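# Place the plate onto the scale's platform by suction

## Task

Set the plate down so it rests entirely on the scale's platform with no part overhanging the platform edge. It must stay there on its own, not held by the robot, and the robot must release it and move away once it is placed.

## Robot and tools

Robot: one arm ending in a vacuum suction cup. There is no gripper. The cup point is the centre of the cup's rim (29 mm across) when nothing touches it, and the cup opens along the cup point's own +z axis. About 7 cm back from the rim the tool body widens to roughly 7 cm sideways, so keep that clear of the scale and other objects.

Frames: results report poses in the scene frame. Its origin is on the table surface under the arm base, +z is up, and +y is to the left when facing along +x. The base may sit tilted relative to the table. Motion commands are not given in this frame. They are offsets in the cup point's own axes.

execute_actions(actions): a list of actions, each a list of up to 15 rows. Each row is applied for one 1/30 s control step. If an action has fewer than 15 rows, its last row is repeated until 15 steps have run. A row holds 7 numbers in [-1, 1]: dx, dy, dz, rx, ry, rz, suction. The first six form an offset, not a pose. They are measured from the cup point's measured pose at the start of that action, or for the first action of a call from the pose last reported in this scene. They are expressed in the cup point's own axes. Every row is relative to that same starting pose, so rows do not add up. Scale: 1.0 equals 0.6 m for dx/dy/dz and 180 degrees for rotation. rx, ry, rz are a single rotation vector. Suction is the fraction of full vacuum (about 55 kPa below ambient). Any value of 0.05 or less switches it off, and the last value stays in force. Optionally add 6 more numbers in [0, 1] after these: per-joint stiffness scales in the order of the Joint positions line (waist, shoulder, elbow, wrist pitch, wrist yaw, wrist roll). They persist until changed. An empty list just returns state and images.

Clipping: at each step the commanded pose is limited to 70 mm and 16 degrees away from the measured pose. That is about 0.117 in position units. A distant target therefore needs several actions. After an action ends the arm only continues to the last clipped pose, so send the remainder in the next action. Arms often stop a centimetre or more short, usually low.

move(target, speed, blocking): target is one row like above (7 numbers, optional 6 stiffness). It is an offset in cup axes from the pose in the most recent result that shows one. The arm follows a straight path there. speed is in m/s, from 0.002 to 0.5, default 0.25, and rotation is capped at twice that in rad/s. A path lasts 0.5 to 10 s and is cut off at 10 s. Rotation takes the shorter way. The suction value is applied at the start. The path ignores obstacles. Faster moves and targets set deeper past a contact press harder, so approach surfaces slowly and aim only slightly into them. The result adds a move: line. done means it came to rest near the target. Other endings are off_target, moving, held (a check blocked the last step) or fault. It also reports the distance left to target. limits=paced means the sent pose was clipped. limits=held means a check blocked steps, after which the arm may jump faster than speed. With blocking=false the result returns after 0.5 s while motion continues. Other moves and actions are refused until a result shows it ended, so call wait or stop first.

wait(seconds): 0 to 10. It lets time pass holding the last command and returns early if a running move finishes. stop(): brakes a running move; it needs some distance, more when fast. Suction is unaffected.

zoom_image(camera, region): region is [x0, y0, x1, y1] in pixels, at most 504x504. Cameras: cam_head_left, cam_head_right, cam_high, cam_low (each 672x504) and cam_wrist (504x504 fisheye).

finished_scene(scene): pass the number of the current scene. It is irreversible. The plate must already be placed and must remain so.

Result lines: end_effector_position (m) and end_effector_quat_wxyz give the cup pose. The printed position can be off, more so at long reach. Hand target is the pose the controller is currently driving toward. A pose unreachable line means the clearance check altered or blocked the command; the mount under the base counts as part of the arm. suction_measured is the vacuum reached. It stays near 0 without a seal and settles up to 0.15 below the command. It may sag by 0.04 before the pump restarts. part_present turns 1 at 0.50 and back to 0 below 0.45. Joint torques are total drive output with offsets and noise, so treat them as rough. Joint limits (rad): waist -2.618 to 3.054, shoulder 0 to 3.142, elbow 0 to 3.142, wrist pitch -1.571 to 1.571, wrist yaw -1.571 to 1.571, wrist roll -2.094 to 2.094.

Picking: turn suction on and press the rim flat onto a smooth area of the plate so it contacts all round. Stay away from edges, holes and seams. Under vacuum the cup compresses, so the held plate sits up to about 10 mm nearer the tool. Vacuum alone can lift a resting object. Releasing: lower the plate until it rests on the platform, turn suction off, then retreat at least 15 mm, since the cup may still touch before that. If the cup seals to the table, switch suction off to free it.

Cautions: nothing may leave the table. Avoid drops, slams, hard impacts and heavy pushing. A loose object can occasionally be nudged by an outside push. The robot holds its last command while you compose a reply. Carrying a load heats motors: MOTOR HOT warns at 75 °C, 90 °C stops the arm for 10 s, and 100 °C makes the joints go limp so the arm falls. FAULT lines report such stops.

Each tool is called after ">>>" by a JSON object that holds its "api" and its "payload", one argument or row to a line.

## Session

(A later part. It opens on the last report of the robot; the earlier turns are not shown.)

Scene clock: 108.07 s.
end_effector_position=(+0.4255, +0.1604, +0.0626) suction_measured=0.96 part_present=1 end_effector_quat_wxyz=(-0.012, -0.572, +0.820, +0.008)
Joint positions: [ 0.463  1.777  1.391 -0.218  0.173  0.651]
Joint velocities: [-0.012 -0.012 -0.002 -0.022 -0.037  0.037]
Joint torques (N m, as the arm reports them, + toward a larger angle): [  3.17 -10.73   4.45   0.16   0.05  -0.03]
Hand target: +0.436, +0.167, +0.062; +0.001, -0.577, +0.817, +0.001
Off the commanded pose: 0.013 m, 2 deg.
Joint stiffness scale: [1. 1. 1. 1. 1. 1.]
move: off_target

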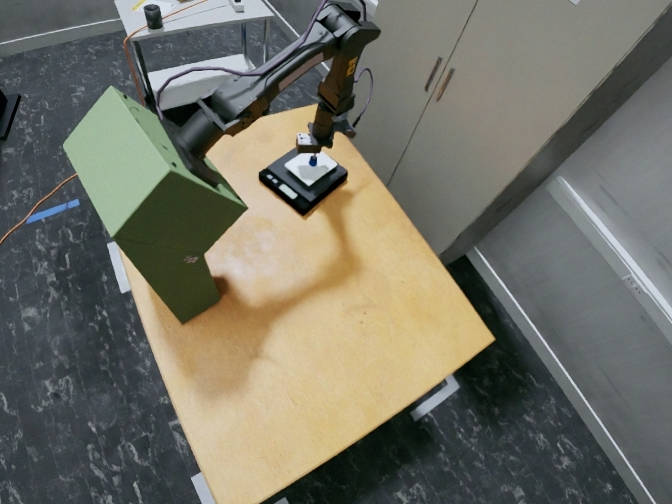

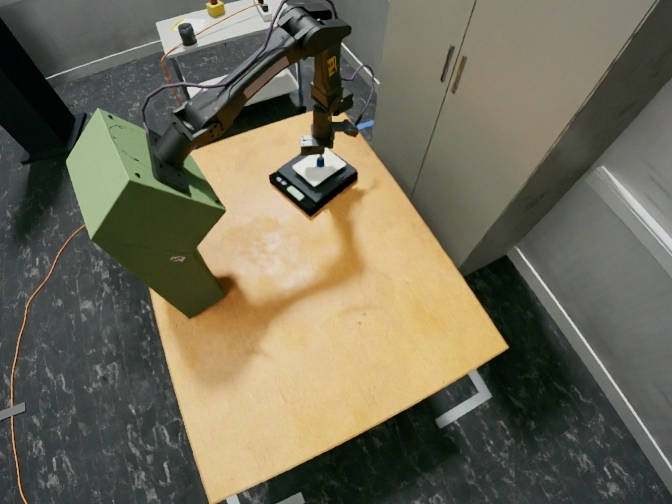

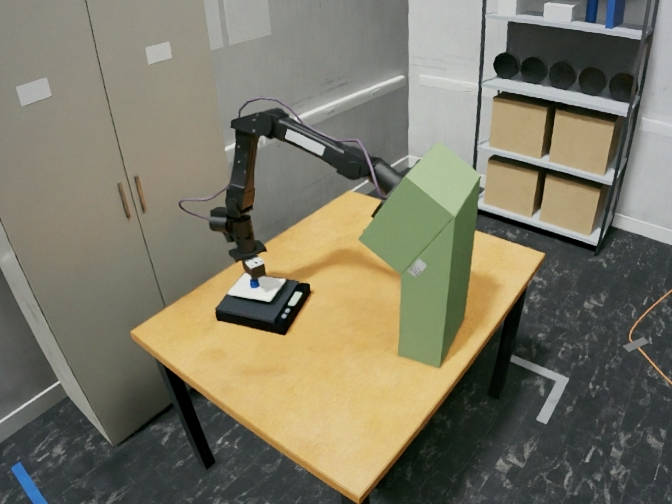

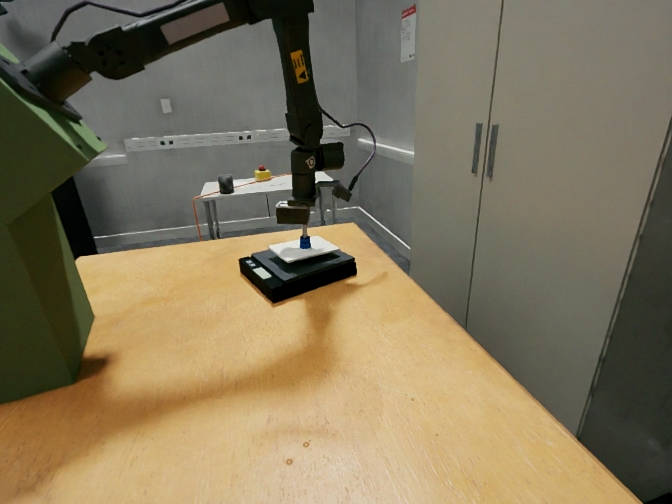

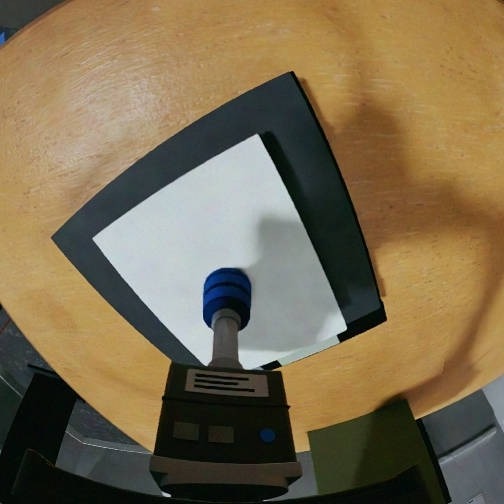

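>>> {"api": "move", "payload": {
  "target": [-0.03, 0, 0.033, 0.016, -0.006, 0, 1],
  "speed": 0.03
}}

>>> {"api": "zoom_image", "payload": {
  "camera": "cam_high",
  "region": [190, 230, 340, 350]
}}

>>> {"api": "zoom_image", "payload": {
  "camera": "cam_low",
  "region": [225, 200, 375, 310]
}}

Scene clock: 128.80 s.
end_effector_position=(+0.4217, +0.1689, +0.0444) suction_measured=1.00 part_present=1 end_effector_quat_wxyz=(-0.002, -0.575, +0.818, -0.002)
Joint positions: [ 0.485  1.835  1.391 -0.139  0.203  0.653]
Joint velocities: [-0.012  0.007 -0.017 -0.051 -0.022  0.022]
Joint torques (N m, as the arm reports them, + toward a larger angle): [  3.76 -10.44   3.99   0.21   0.06   0.1 ]
Hand target: +0.430, +0.178, +0.043; +0.011, -0.572, +0.820, -0.007
Off the commanded pose: 0.013 m, 2 deg.
Joint stiffness scale: [1. 1. 1. 1. 1. 1.]
move: off_target

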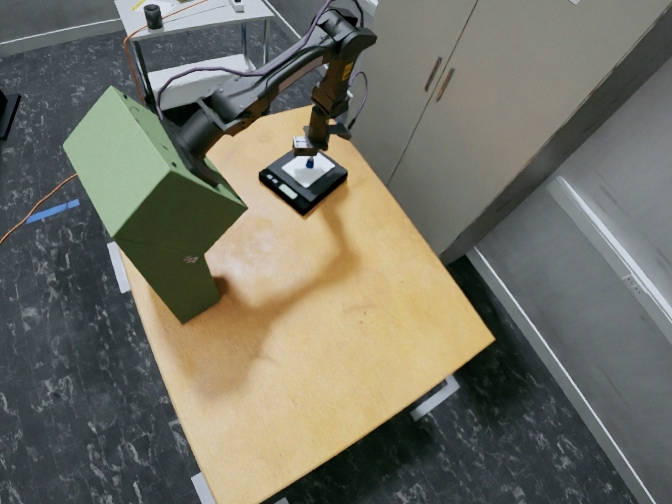

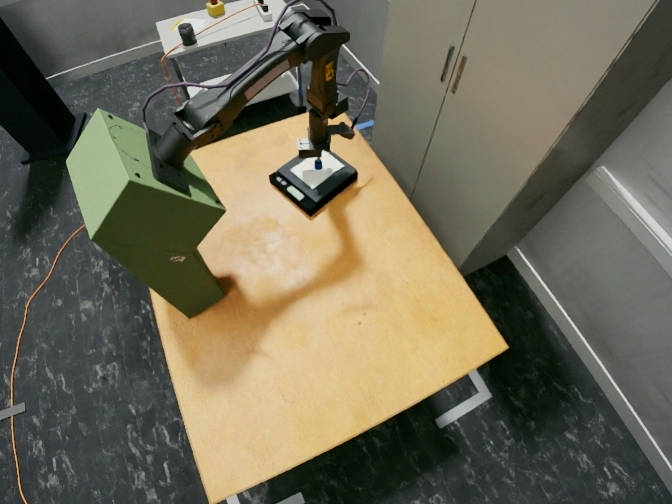

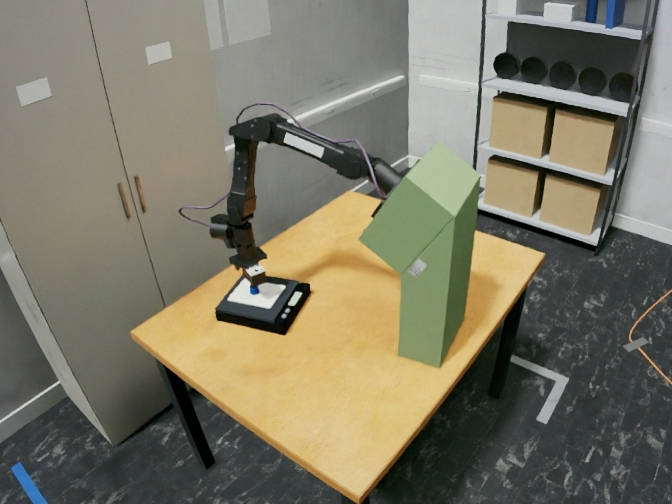

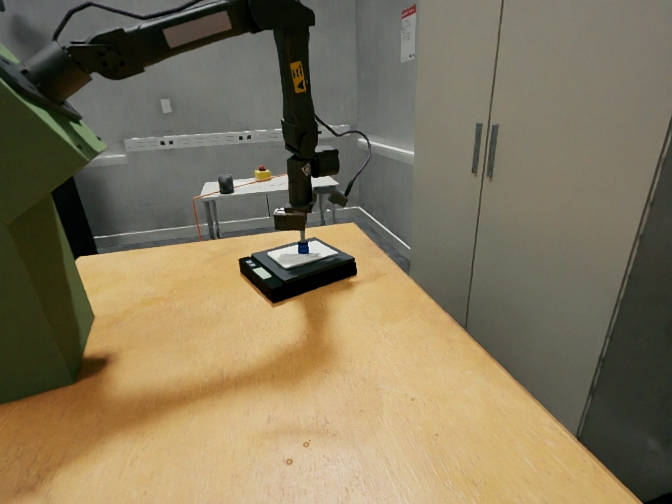

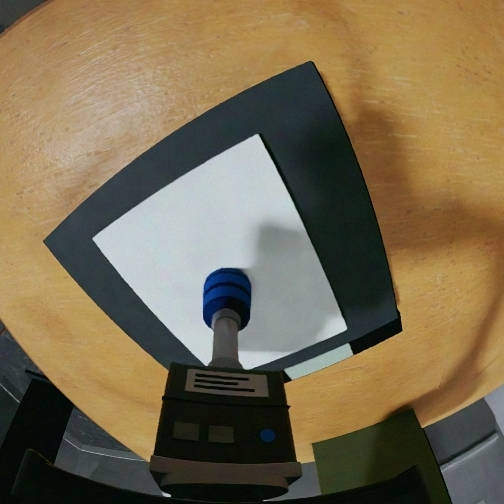

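Region (190, 230, 340, 350) of cam_high's 672x504 image, scaled by 3.360, with more detail than that image has; it fills the top 403 rows of this view, and the rest is white.

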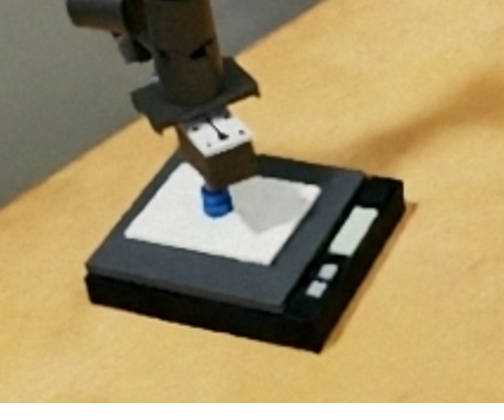

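Region (225, 200, 375, 310) of cam_low's 672x504 image, scaled by 3.360, with more detail than that image has; it fills the top 370 rows of this view, and the rest is white.

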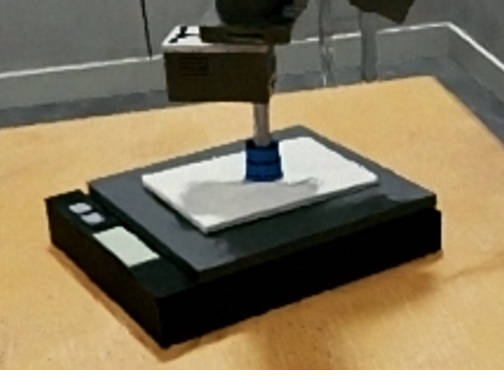

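>>> {"api": "move", "payload": {
  "target": [-0.018, -0.01, 0.012, 0.007, -0.005, 0, 1],
  "speed": 0.02
}}

>>> {"api": "zoom_image", "payload": {
  "camera": "cam_low",
  "region": [225, 200, 375, 310]
}}

Scene clock: 135.70 s.
end_effector_position=(+0.4275, +0.1704, +0.0431) suction_measured=0.98 part_present=1 end_effector_quat_wxyz=(+0.005, -0.573, +0.819, -0.005)
Joint positions: [ 0.485  1.842  1.402 -0.127  0.205  0.653]
Joint velocities: [-0.017  0.002 -0.017  0.051  0.051  0.022]
Joint torques (N m, as the arm reports them, + toward a larger angle): [ 3.31 -9.59  4.32  0.25  0.    0.03]
Hand target: +0.431, +0.177, +0.038; +0.011, -0.574, +0.819, -0.006
Off the commanded pose: 0.009 m, 1 deg.
Joint stiffness scale: [1. 1. 1. 1. 1. 1.]
move: done

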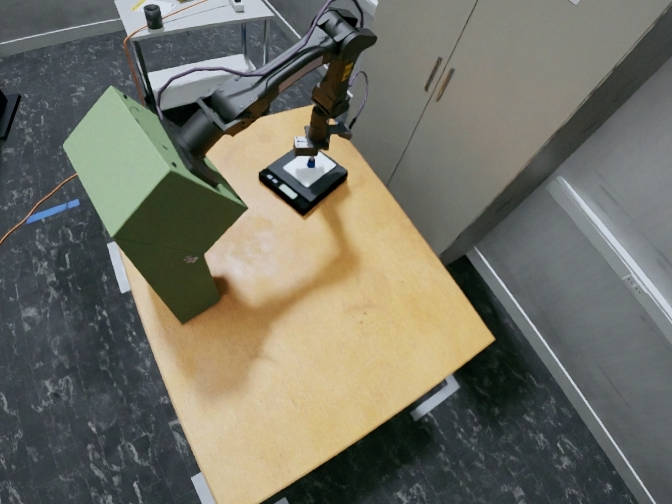

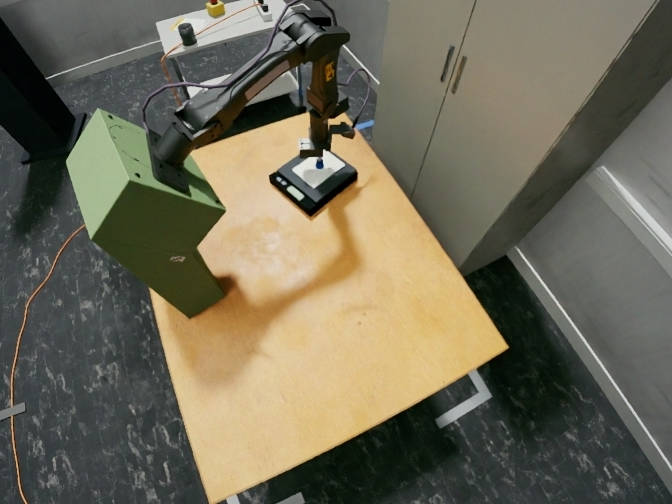

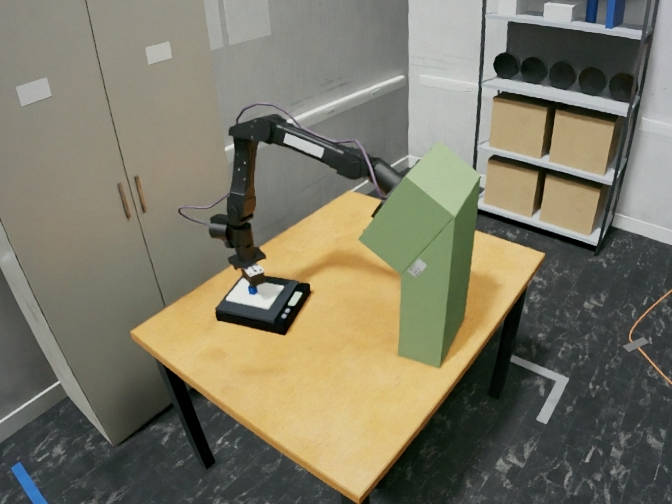

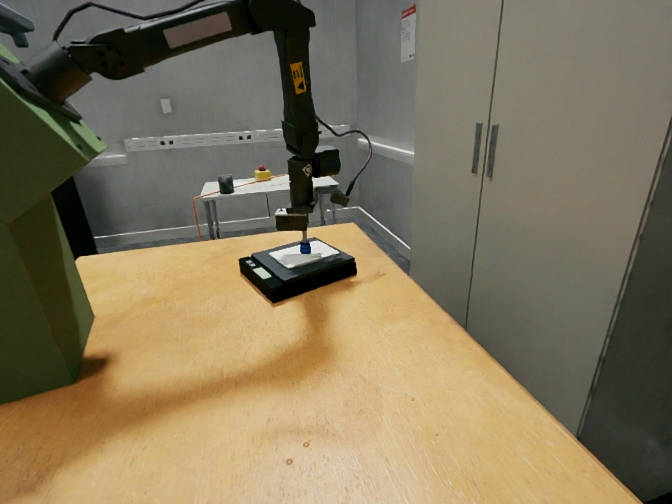

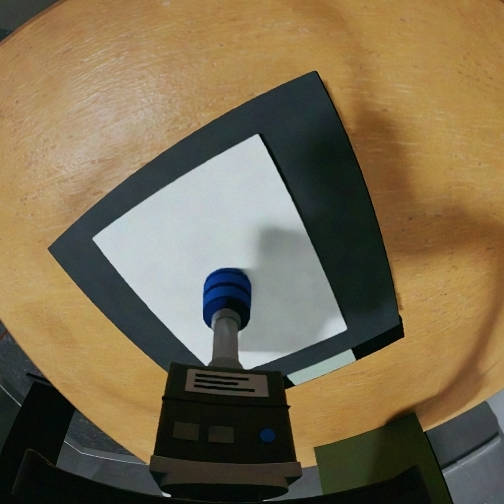

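Region (225, 200, 375, 310) of cam_low's 672x504 image, scaled by 3.360, with more detail than that image has; it fills the top 370 rows of this view, and the rest is white.

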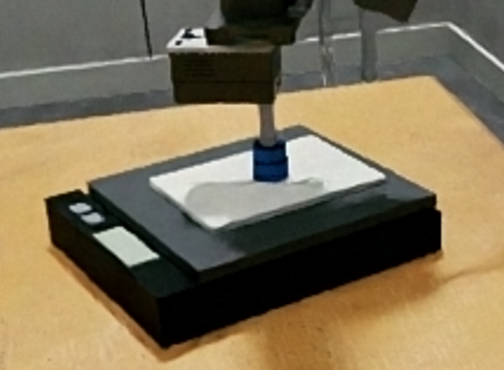

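>>> {"api": "move", "payload": {
  "target": [-0.008, 0, 0.015, 0, 0, 0, 1],
  "speed": 0.02
}}

>>> {"api": "zoom_image", "payload": {
  "camera": "cam_low",
  "region": [225, 200, 375, 310]
}}

Scene clock: 139.47 s.
end_effector_position=(+0.4276, +0.1705, +0.0423) suction_measured=0.99 part_present=1 end_effector_quat_wxyz=(+0.002, -0.574, +0.819, -0.005)
Joint positions: [ 0.485  1.847  1.414 -0.139  0.206  0.653]
Joint velocities: [-0.007 -0.007  0.012  0.007 -0.022  0.022]
Joint torques (N m, as the arm reports them, + toward a larger angle): [ 2.97 -9.13  4.2   0.23 -0.06  0.05]
Hand target: +0.429, +0.175, +0.034; +0.005, -0.573, +0.819, -0.005
Off the commanded pose: 0.009 m, 0 deg.
Joint stiffness scale: [1. 1. 1. 1. 1. 1.]
move: done

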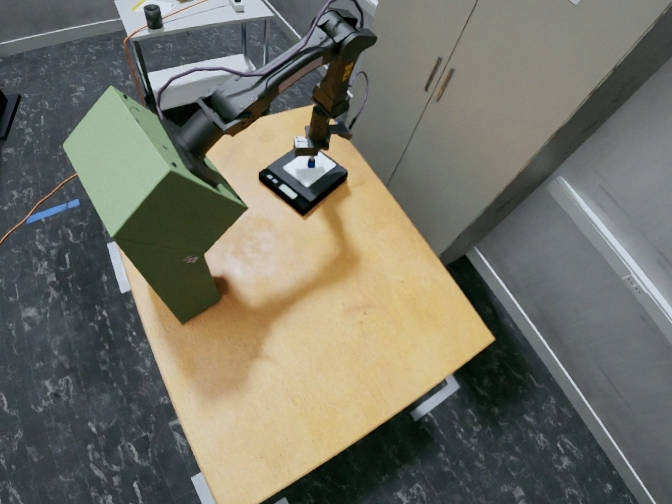

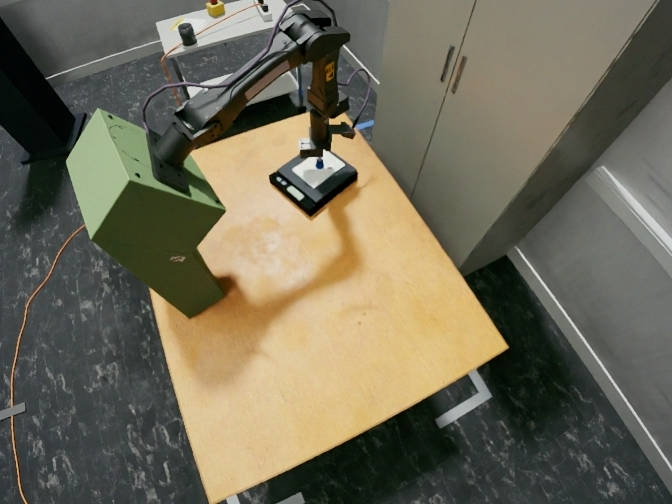

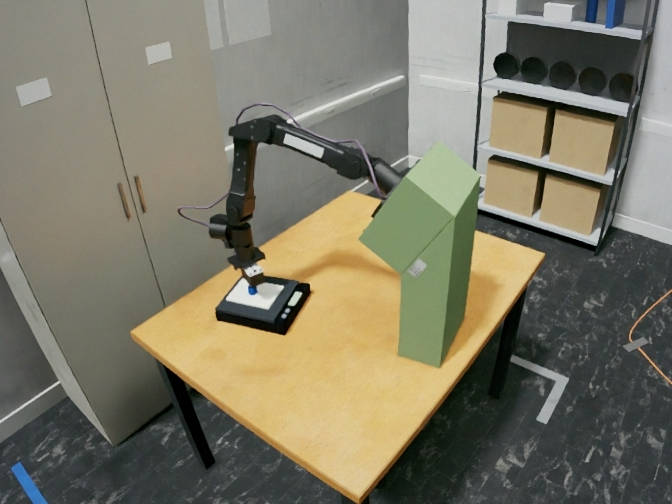

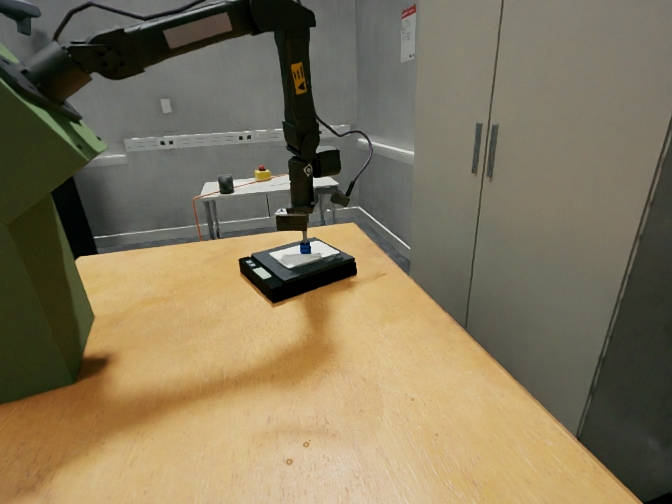

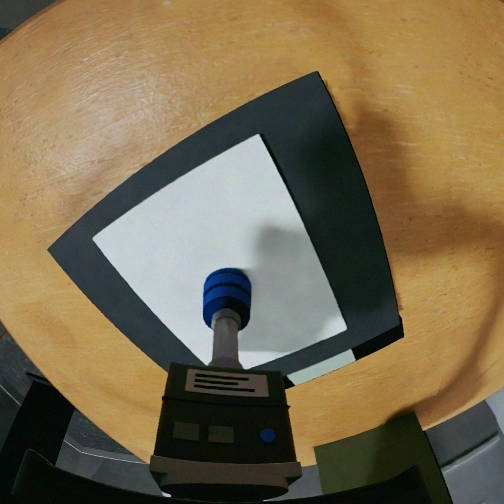

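Region (225, 200, 375, 310) of cam_low's 672x504 image, scaled by 3.360, with more detail than that image has; it fills the top 370 rows of this view, and the rest is white.

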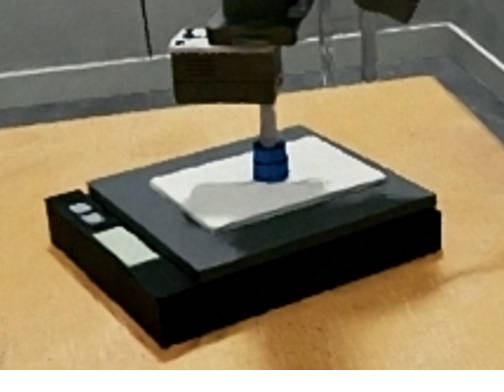

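The shoulder torque has eased and the height has stopped dropping, so the plate is resting on the platform. Releasing.

>>> {"api": "execute_actions", "payload": {
  "actions": [
    [[0,0,0.004,0,0,0,0]]
  ]
}}

>>> {"api": "move", "payload": {
  "target": [0, 0, -0.18, 0, 0, 0, 0],
  "speed": 0.2
}}

Scene clock: 142.90 s.
end_effector_position=(+0.4269, +0.1703, +0.0423) suction_measured=0.00 part_present=0 end_effector_quat_wxyz=(+0.001, -0.574, +0.819, -0.004)
Joint positions: [ 0.485  1.847  1.414 -0.142  0.206  0.653]
Joint velocities: [-0.017 -0.007  0.002 -0.007 -0.066  0.022]
Joint torques (N m, as the arm reports them, + toward a larger angle): [  2.37 -10.86   3.01   0.14  -0.07   0.04]
Hand target: +0.428, +0.171, +0.040; +0.002, -0.574, +0.819, -0.005
Off the commanded pose: 0.003 m, 0 deg.
Joint stiffness scale: [1. 1. 1. 1. 1. 1.]

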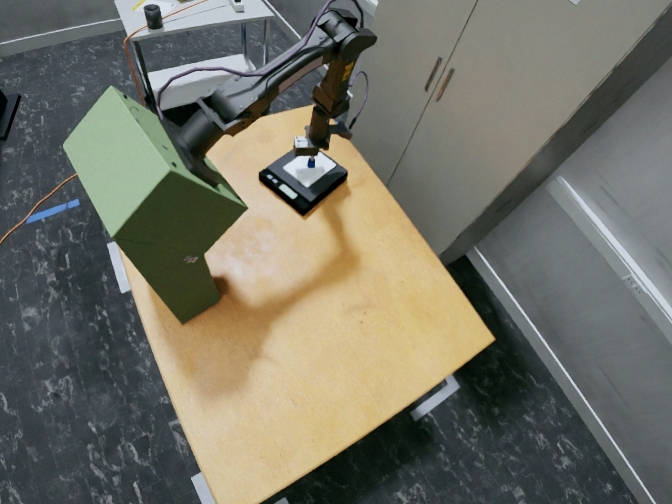

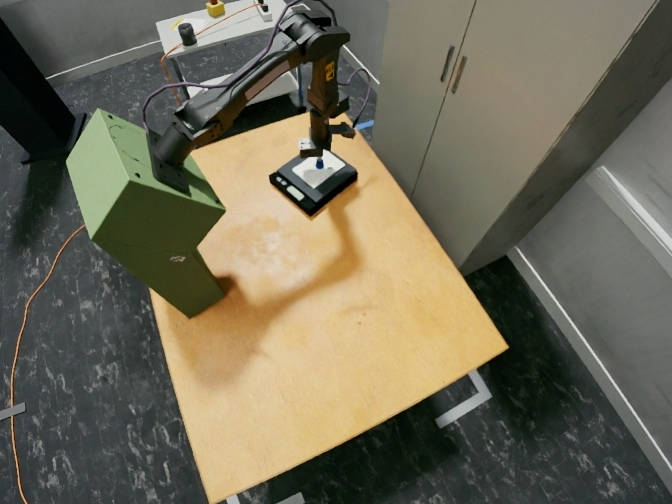

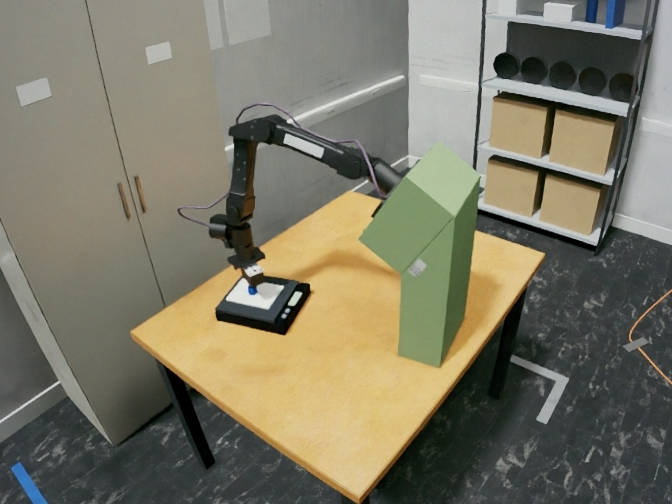

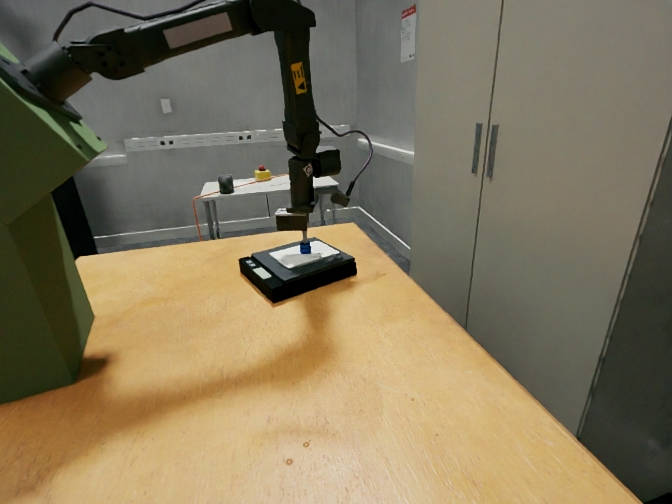

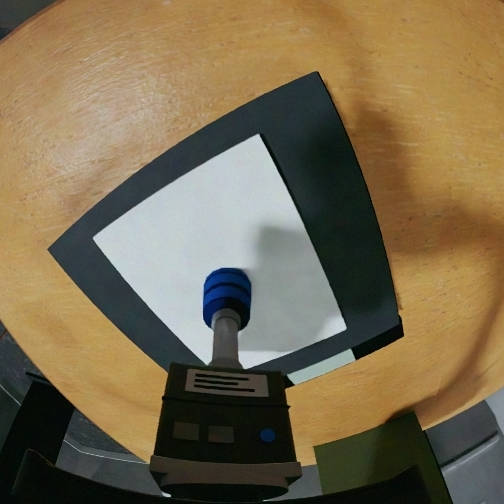

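Scene clock: 144.13 s.
end_effector_position=(+0.4332, +0.1698, +0.1468) suction_measured=0.00 part_present=0 end_effector_quat_wxyz=(+0.005, -0.574, +0.819, -0.003)
Joint positions: [ 0.54   1.509  1.277 -0.342  0.247  0.682]
Joint velocities: [-0.012 -0.022 -0.007  0.022 -0.051  0.037]
Joint torques (N m, as the arm reports them, + toward a larger angle): [  3.24 -11.9    2.62   0.02   0.1    0.11]
Hand target: +0.428, +0.170, +0.150; +0.001, -0.574, +0.819, -0.004
Off the commanded pose: 0.008 m, 0 deg.
Joint stiffness scale: [1. 1. 1. 1. 1. 1.]
move: done

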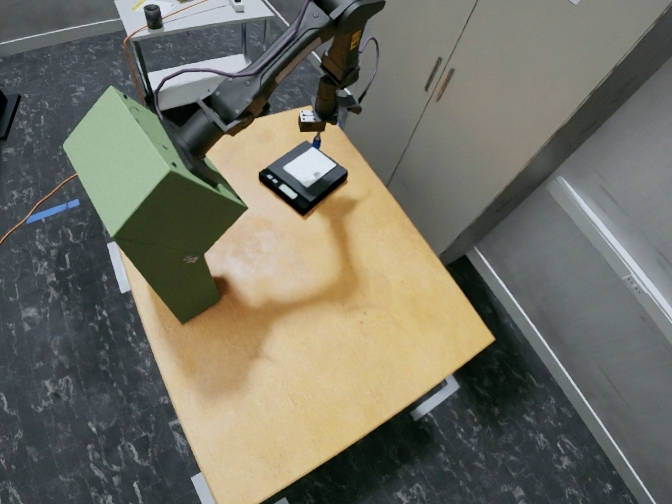

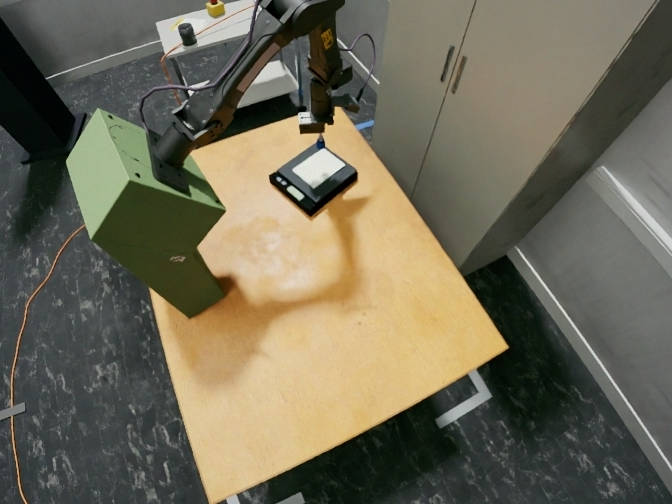

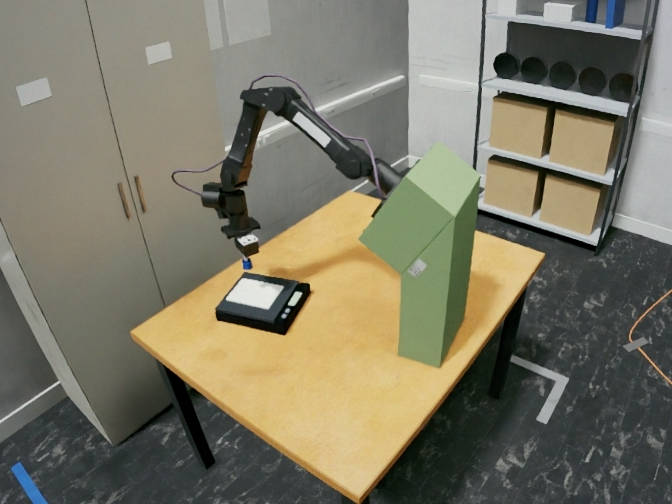

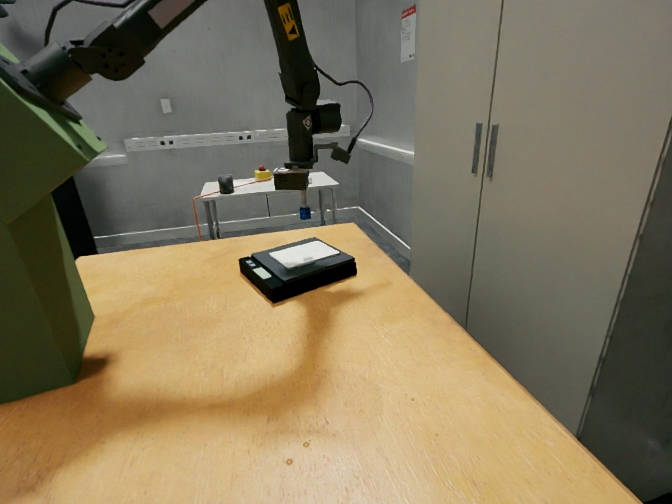

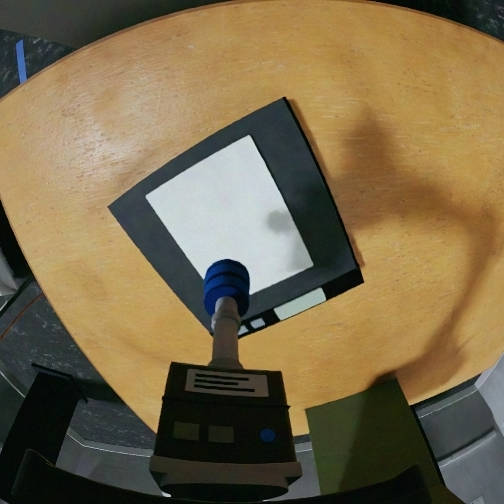

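>>> {"api": "finished_scene", "payload": {
  "scene": 2
}}

The scene is finished: the task was done.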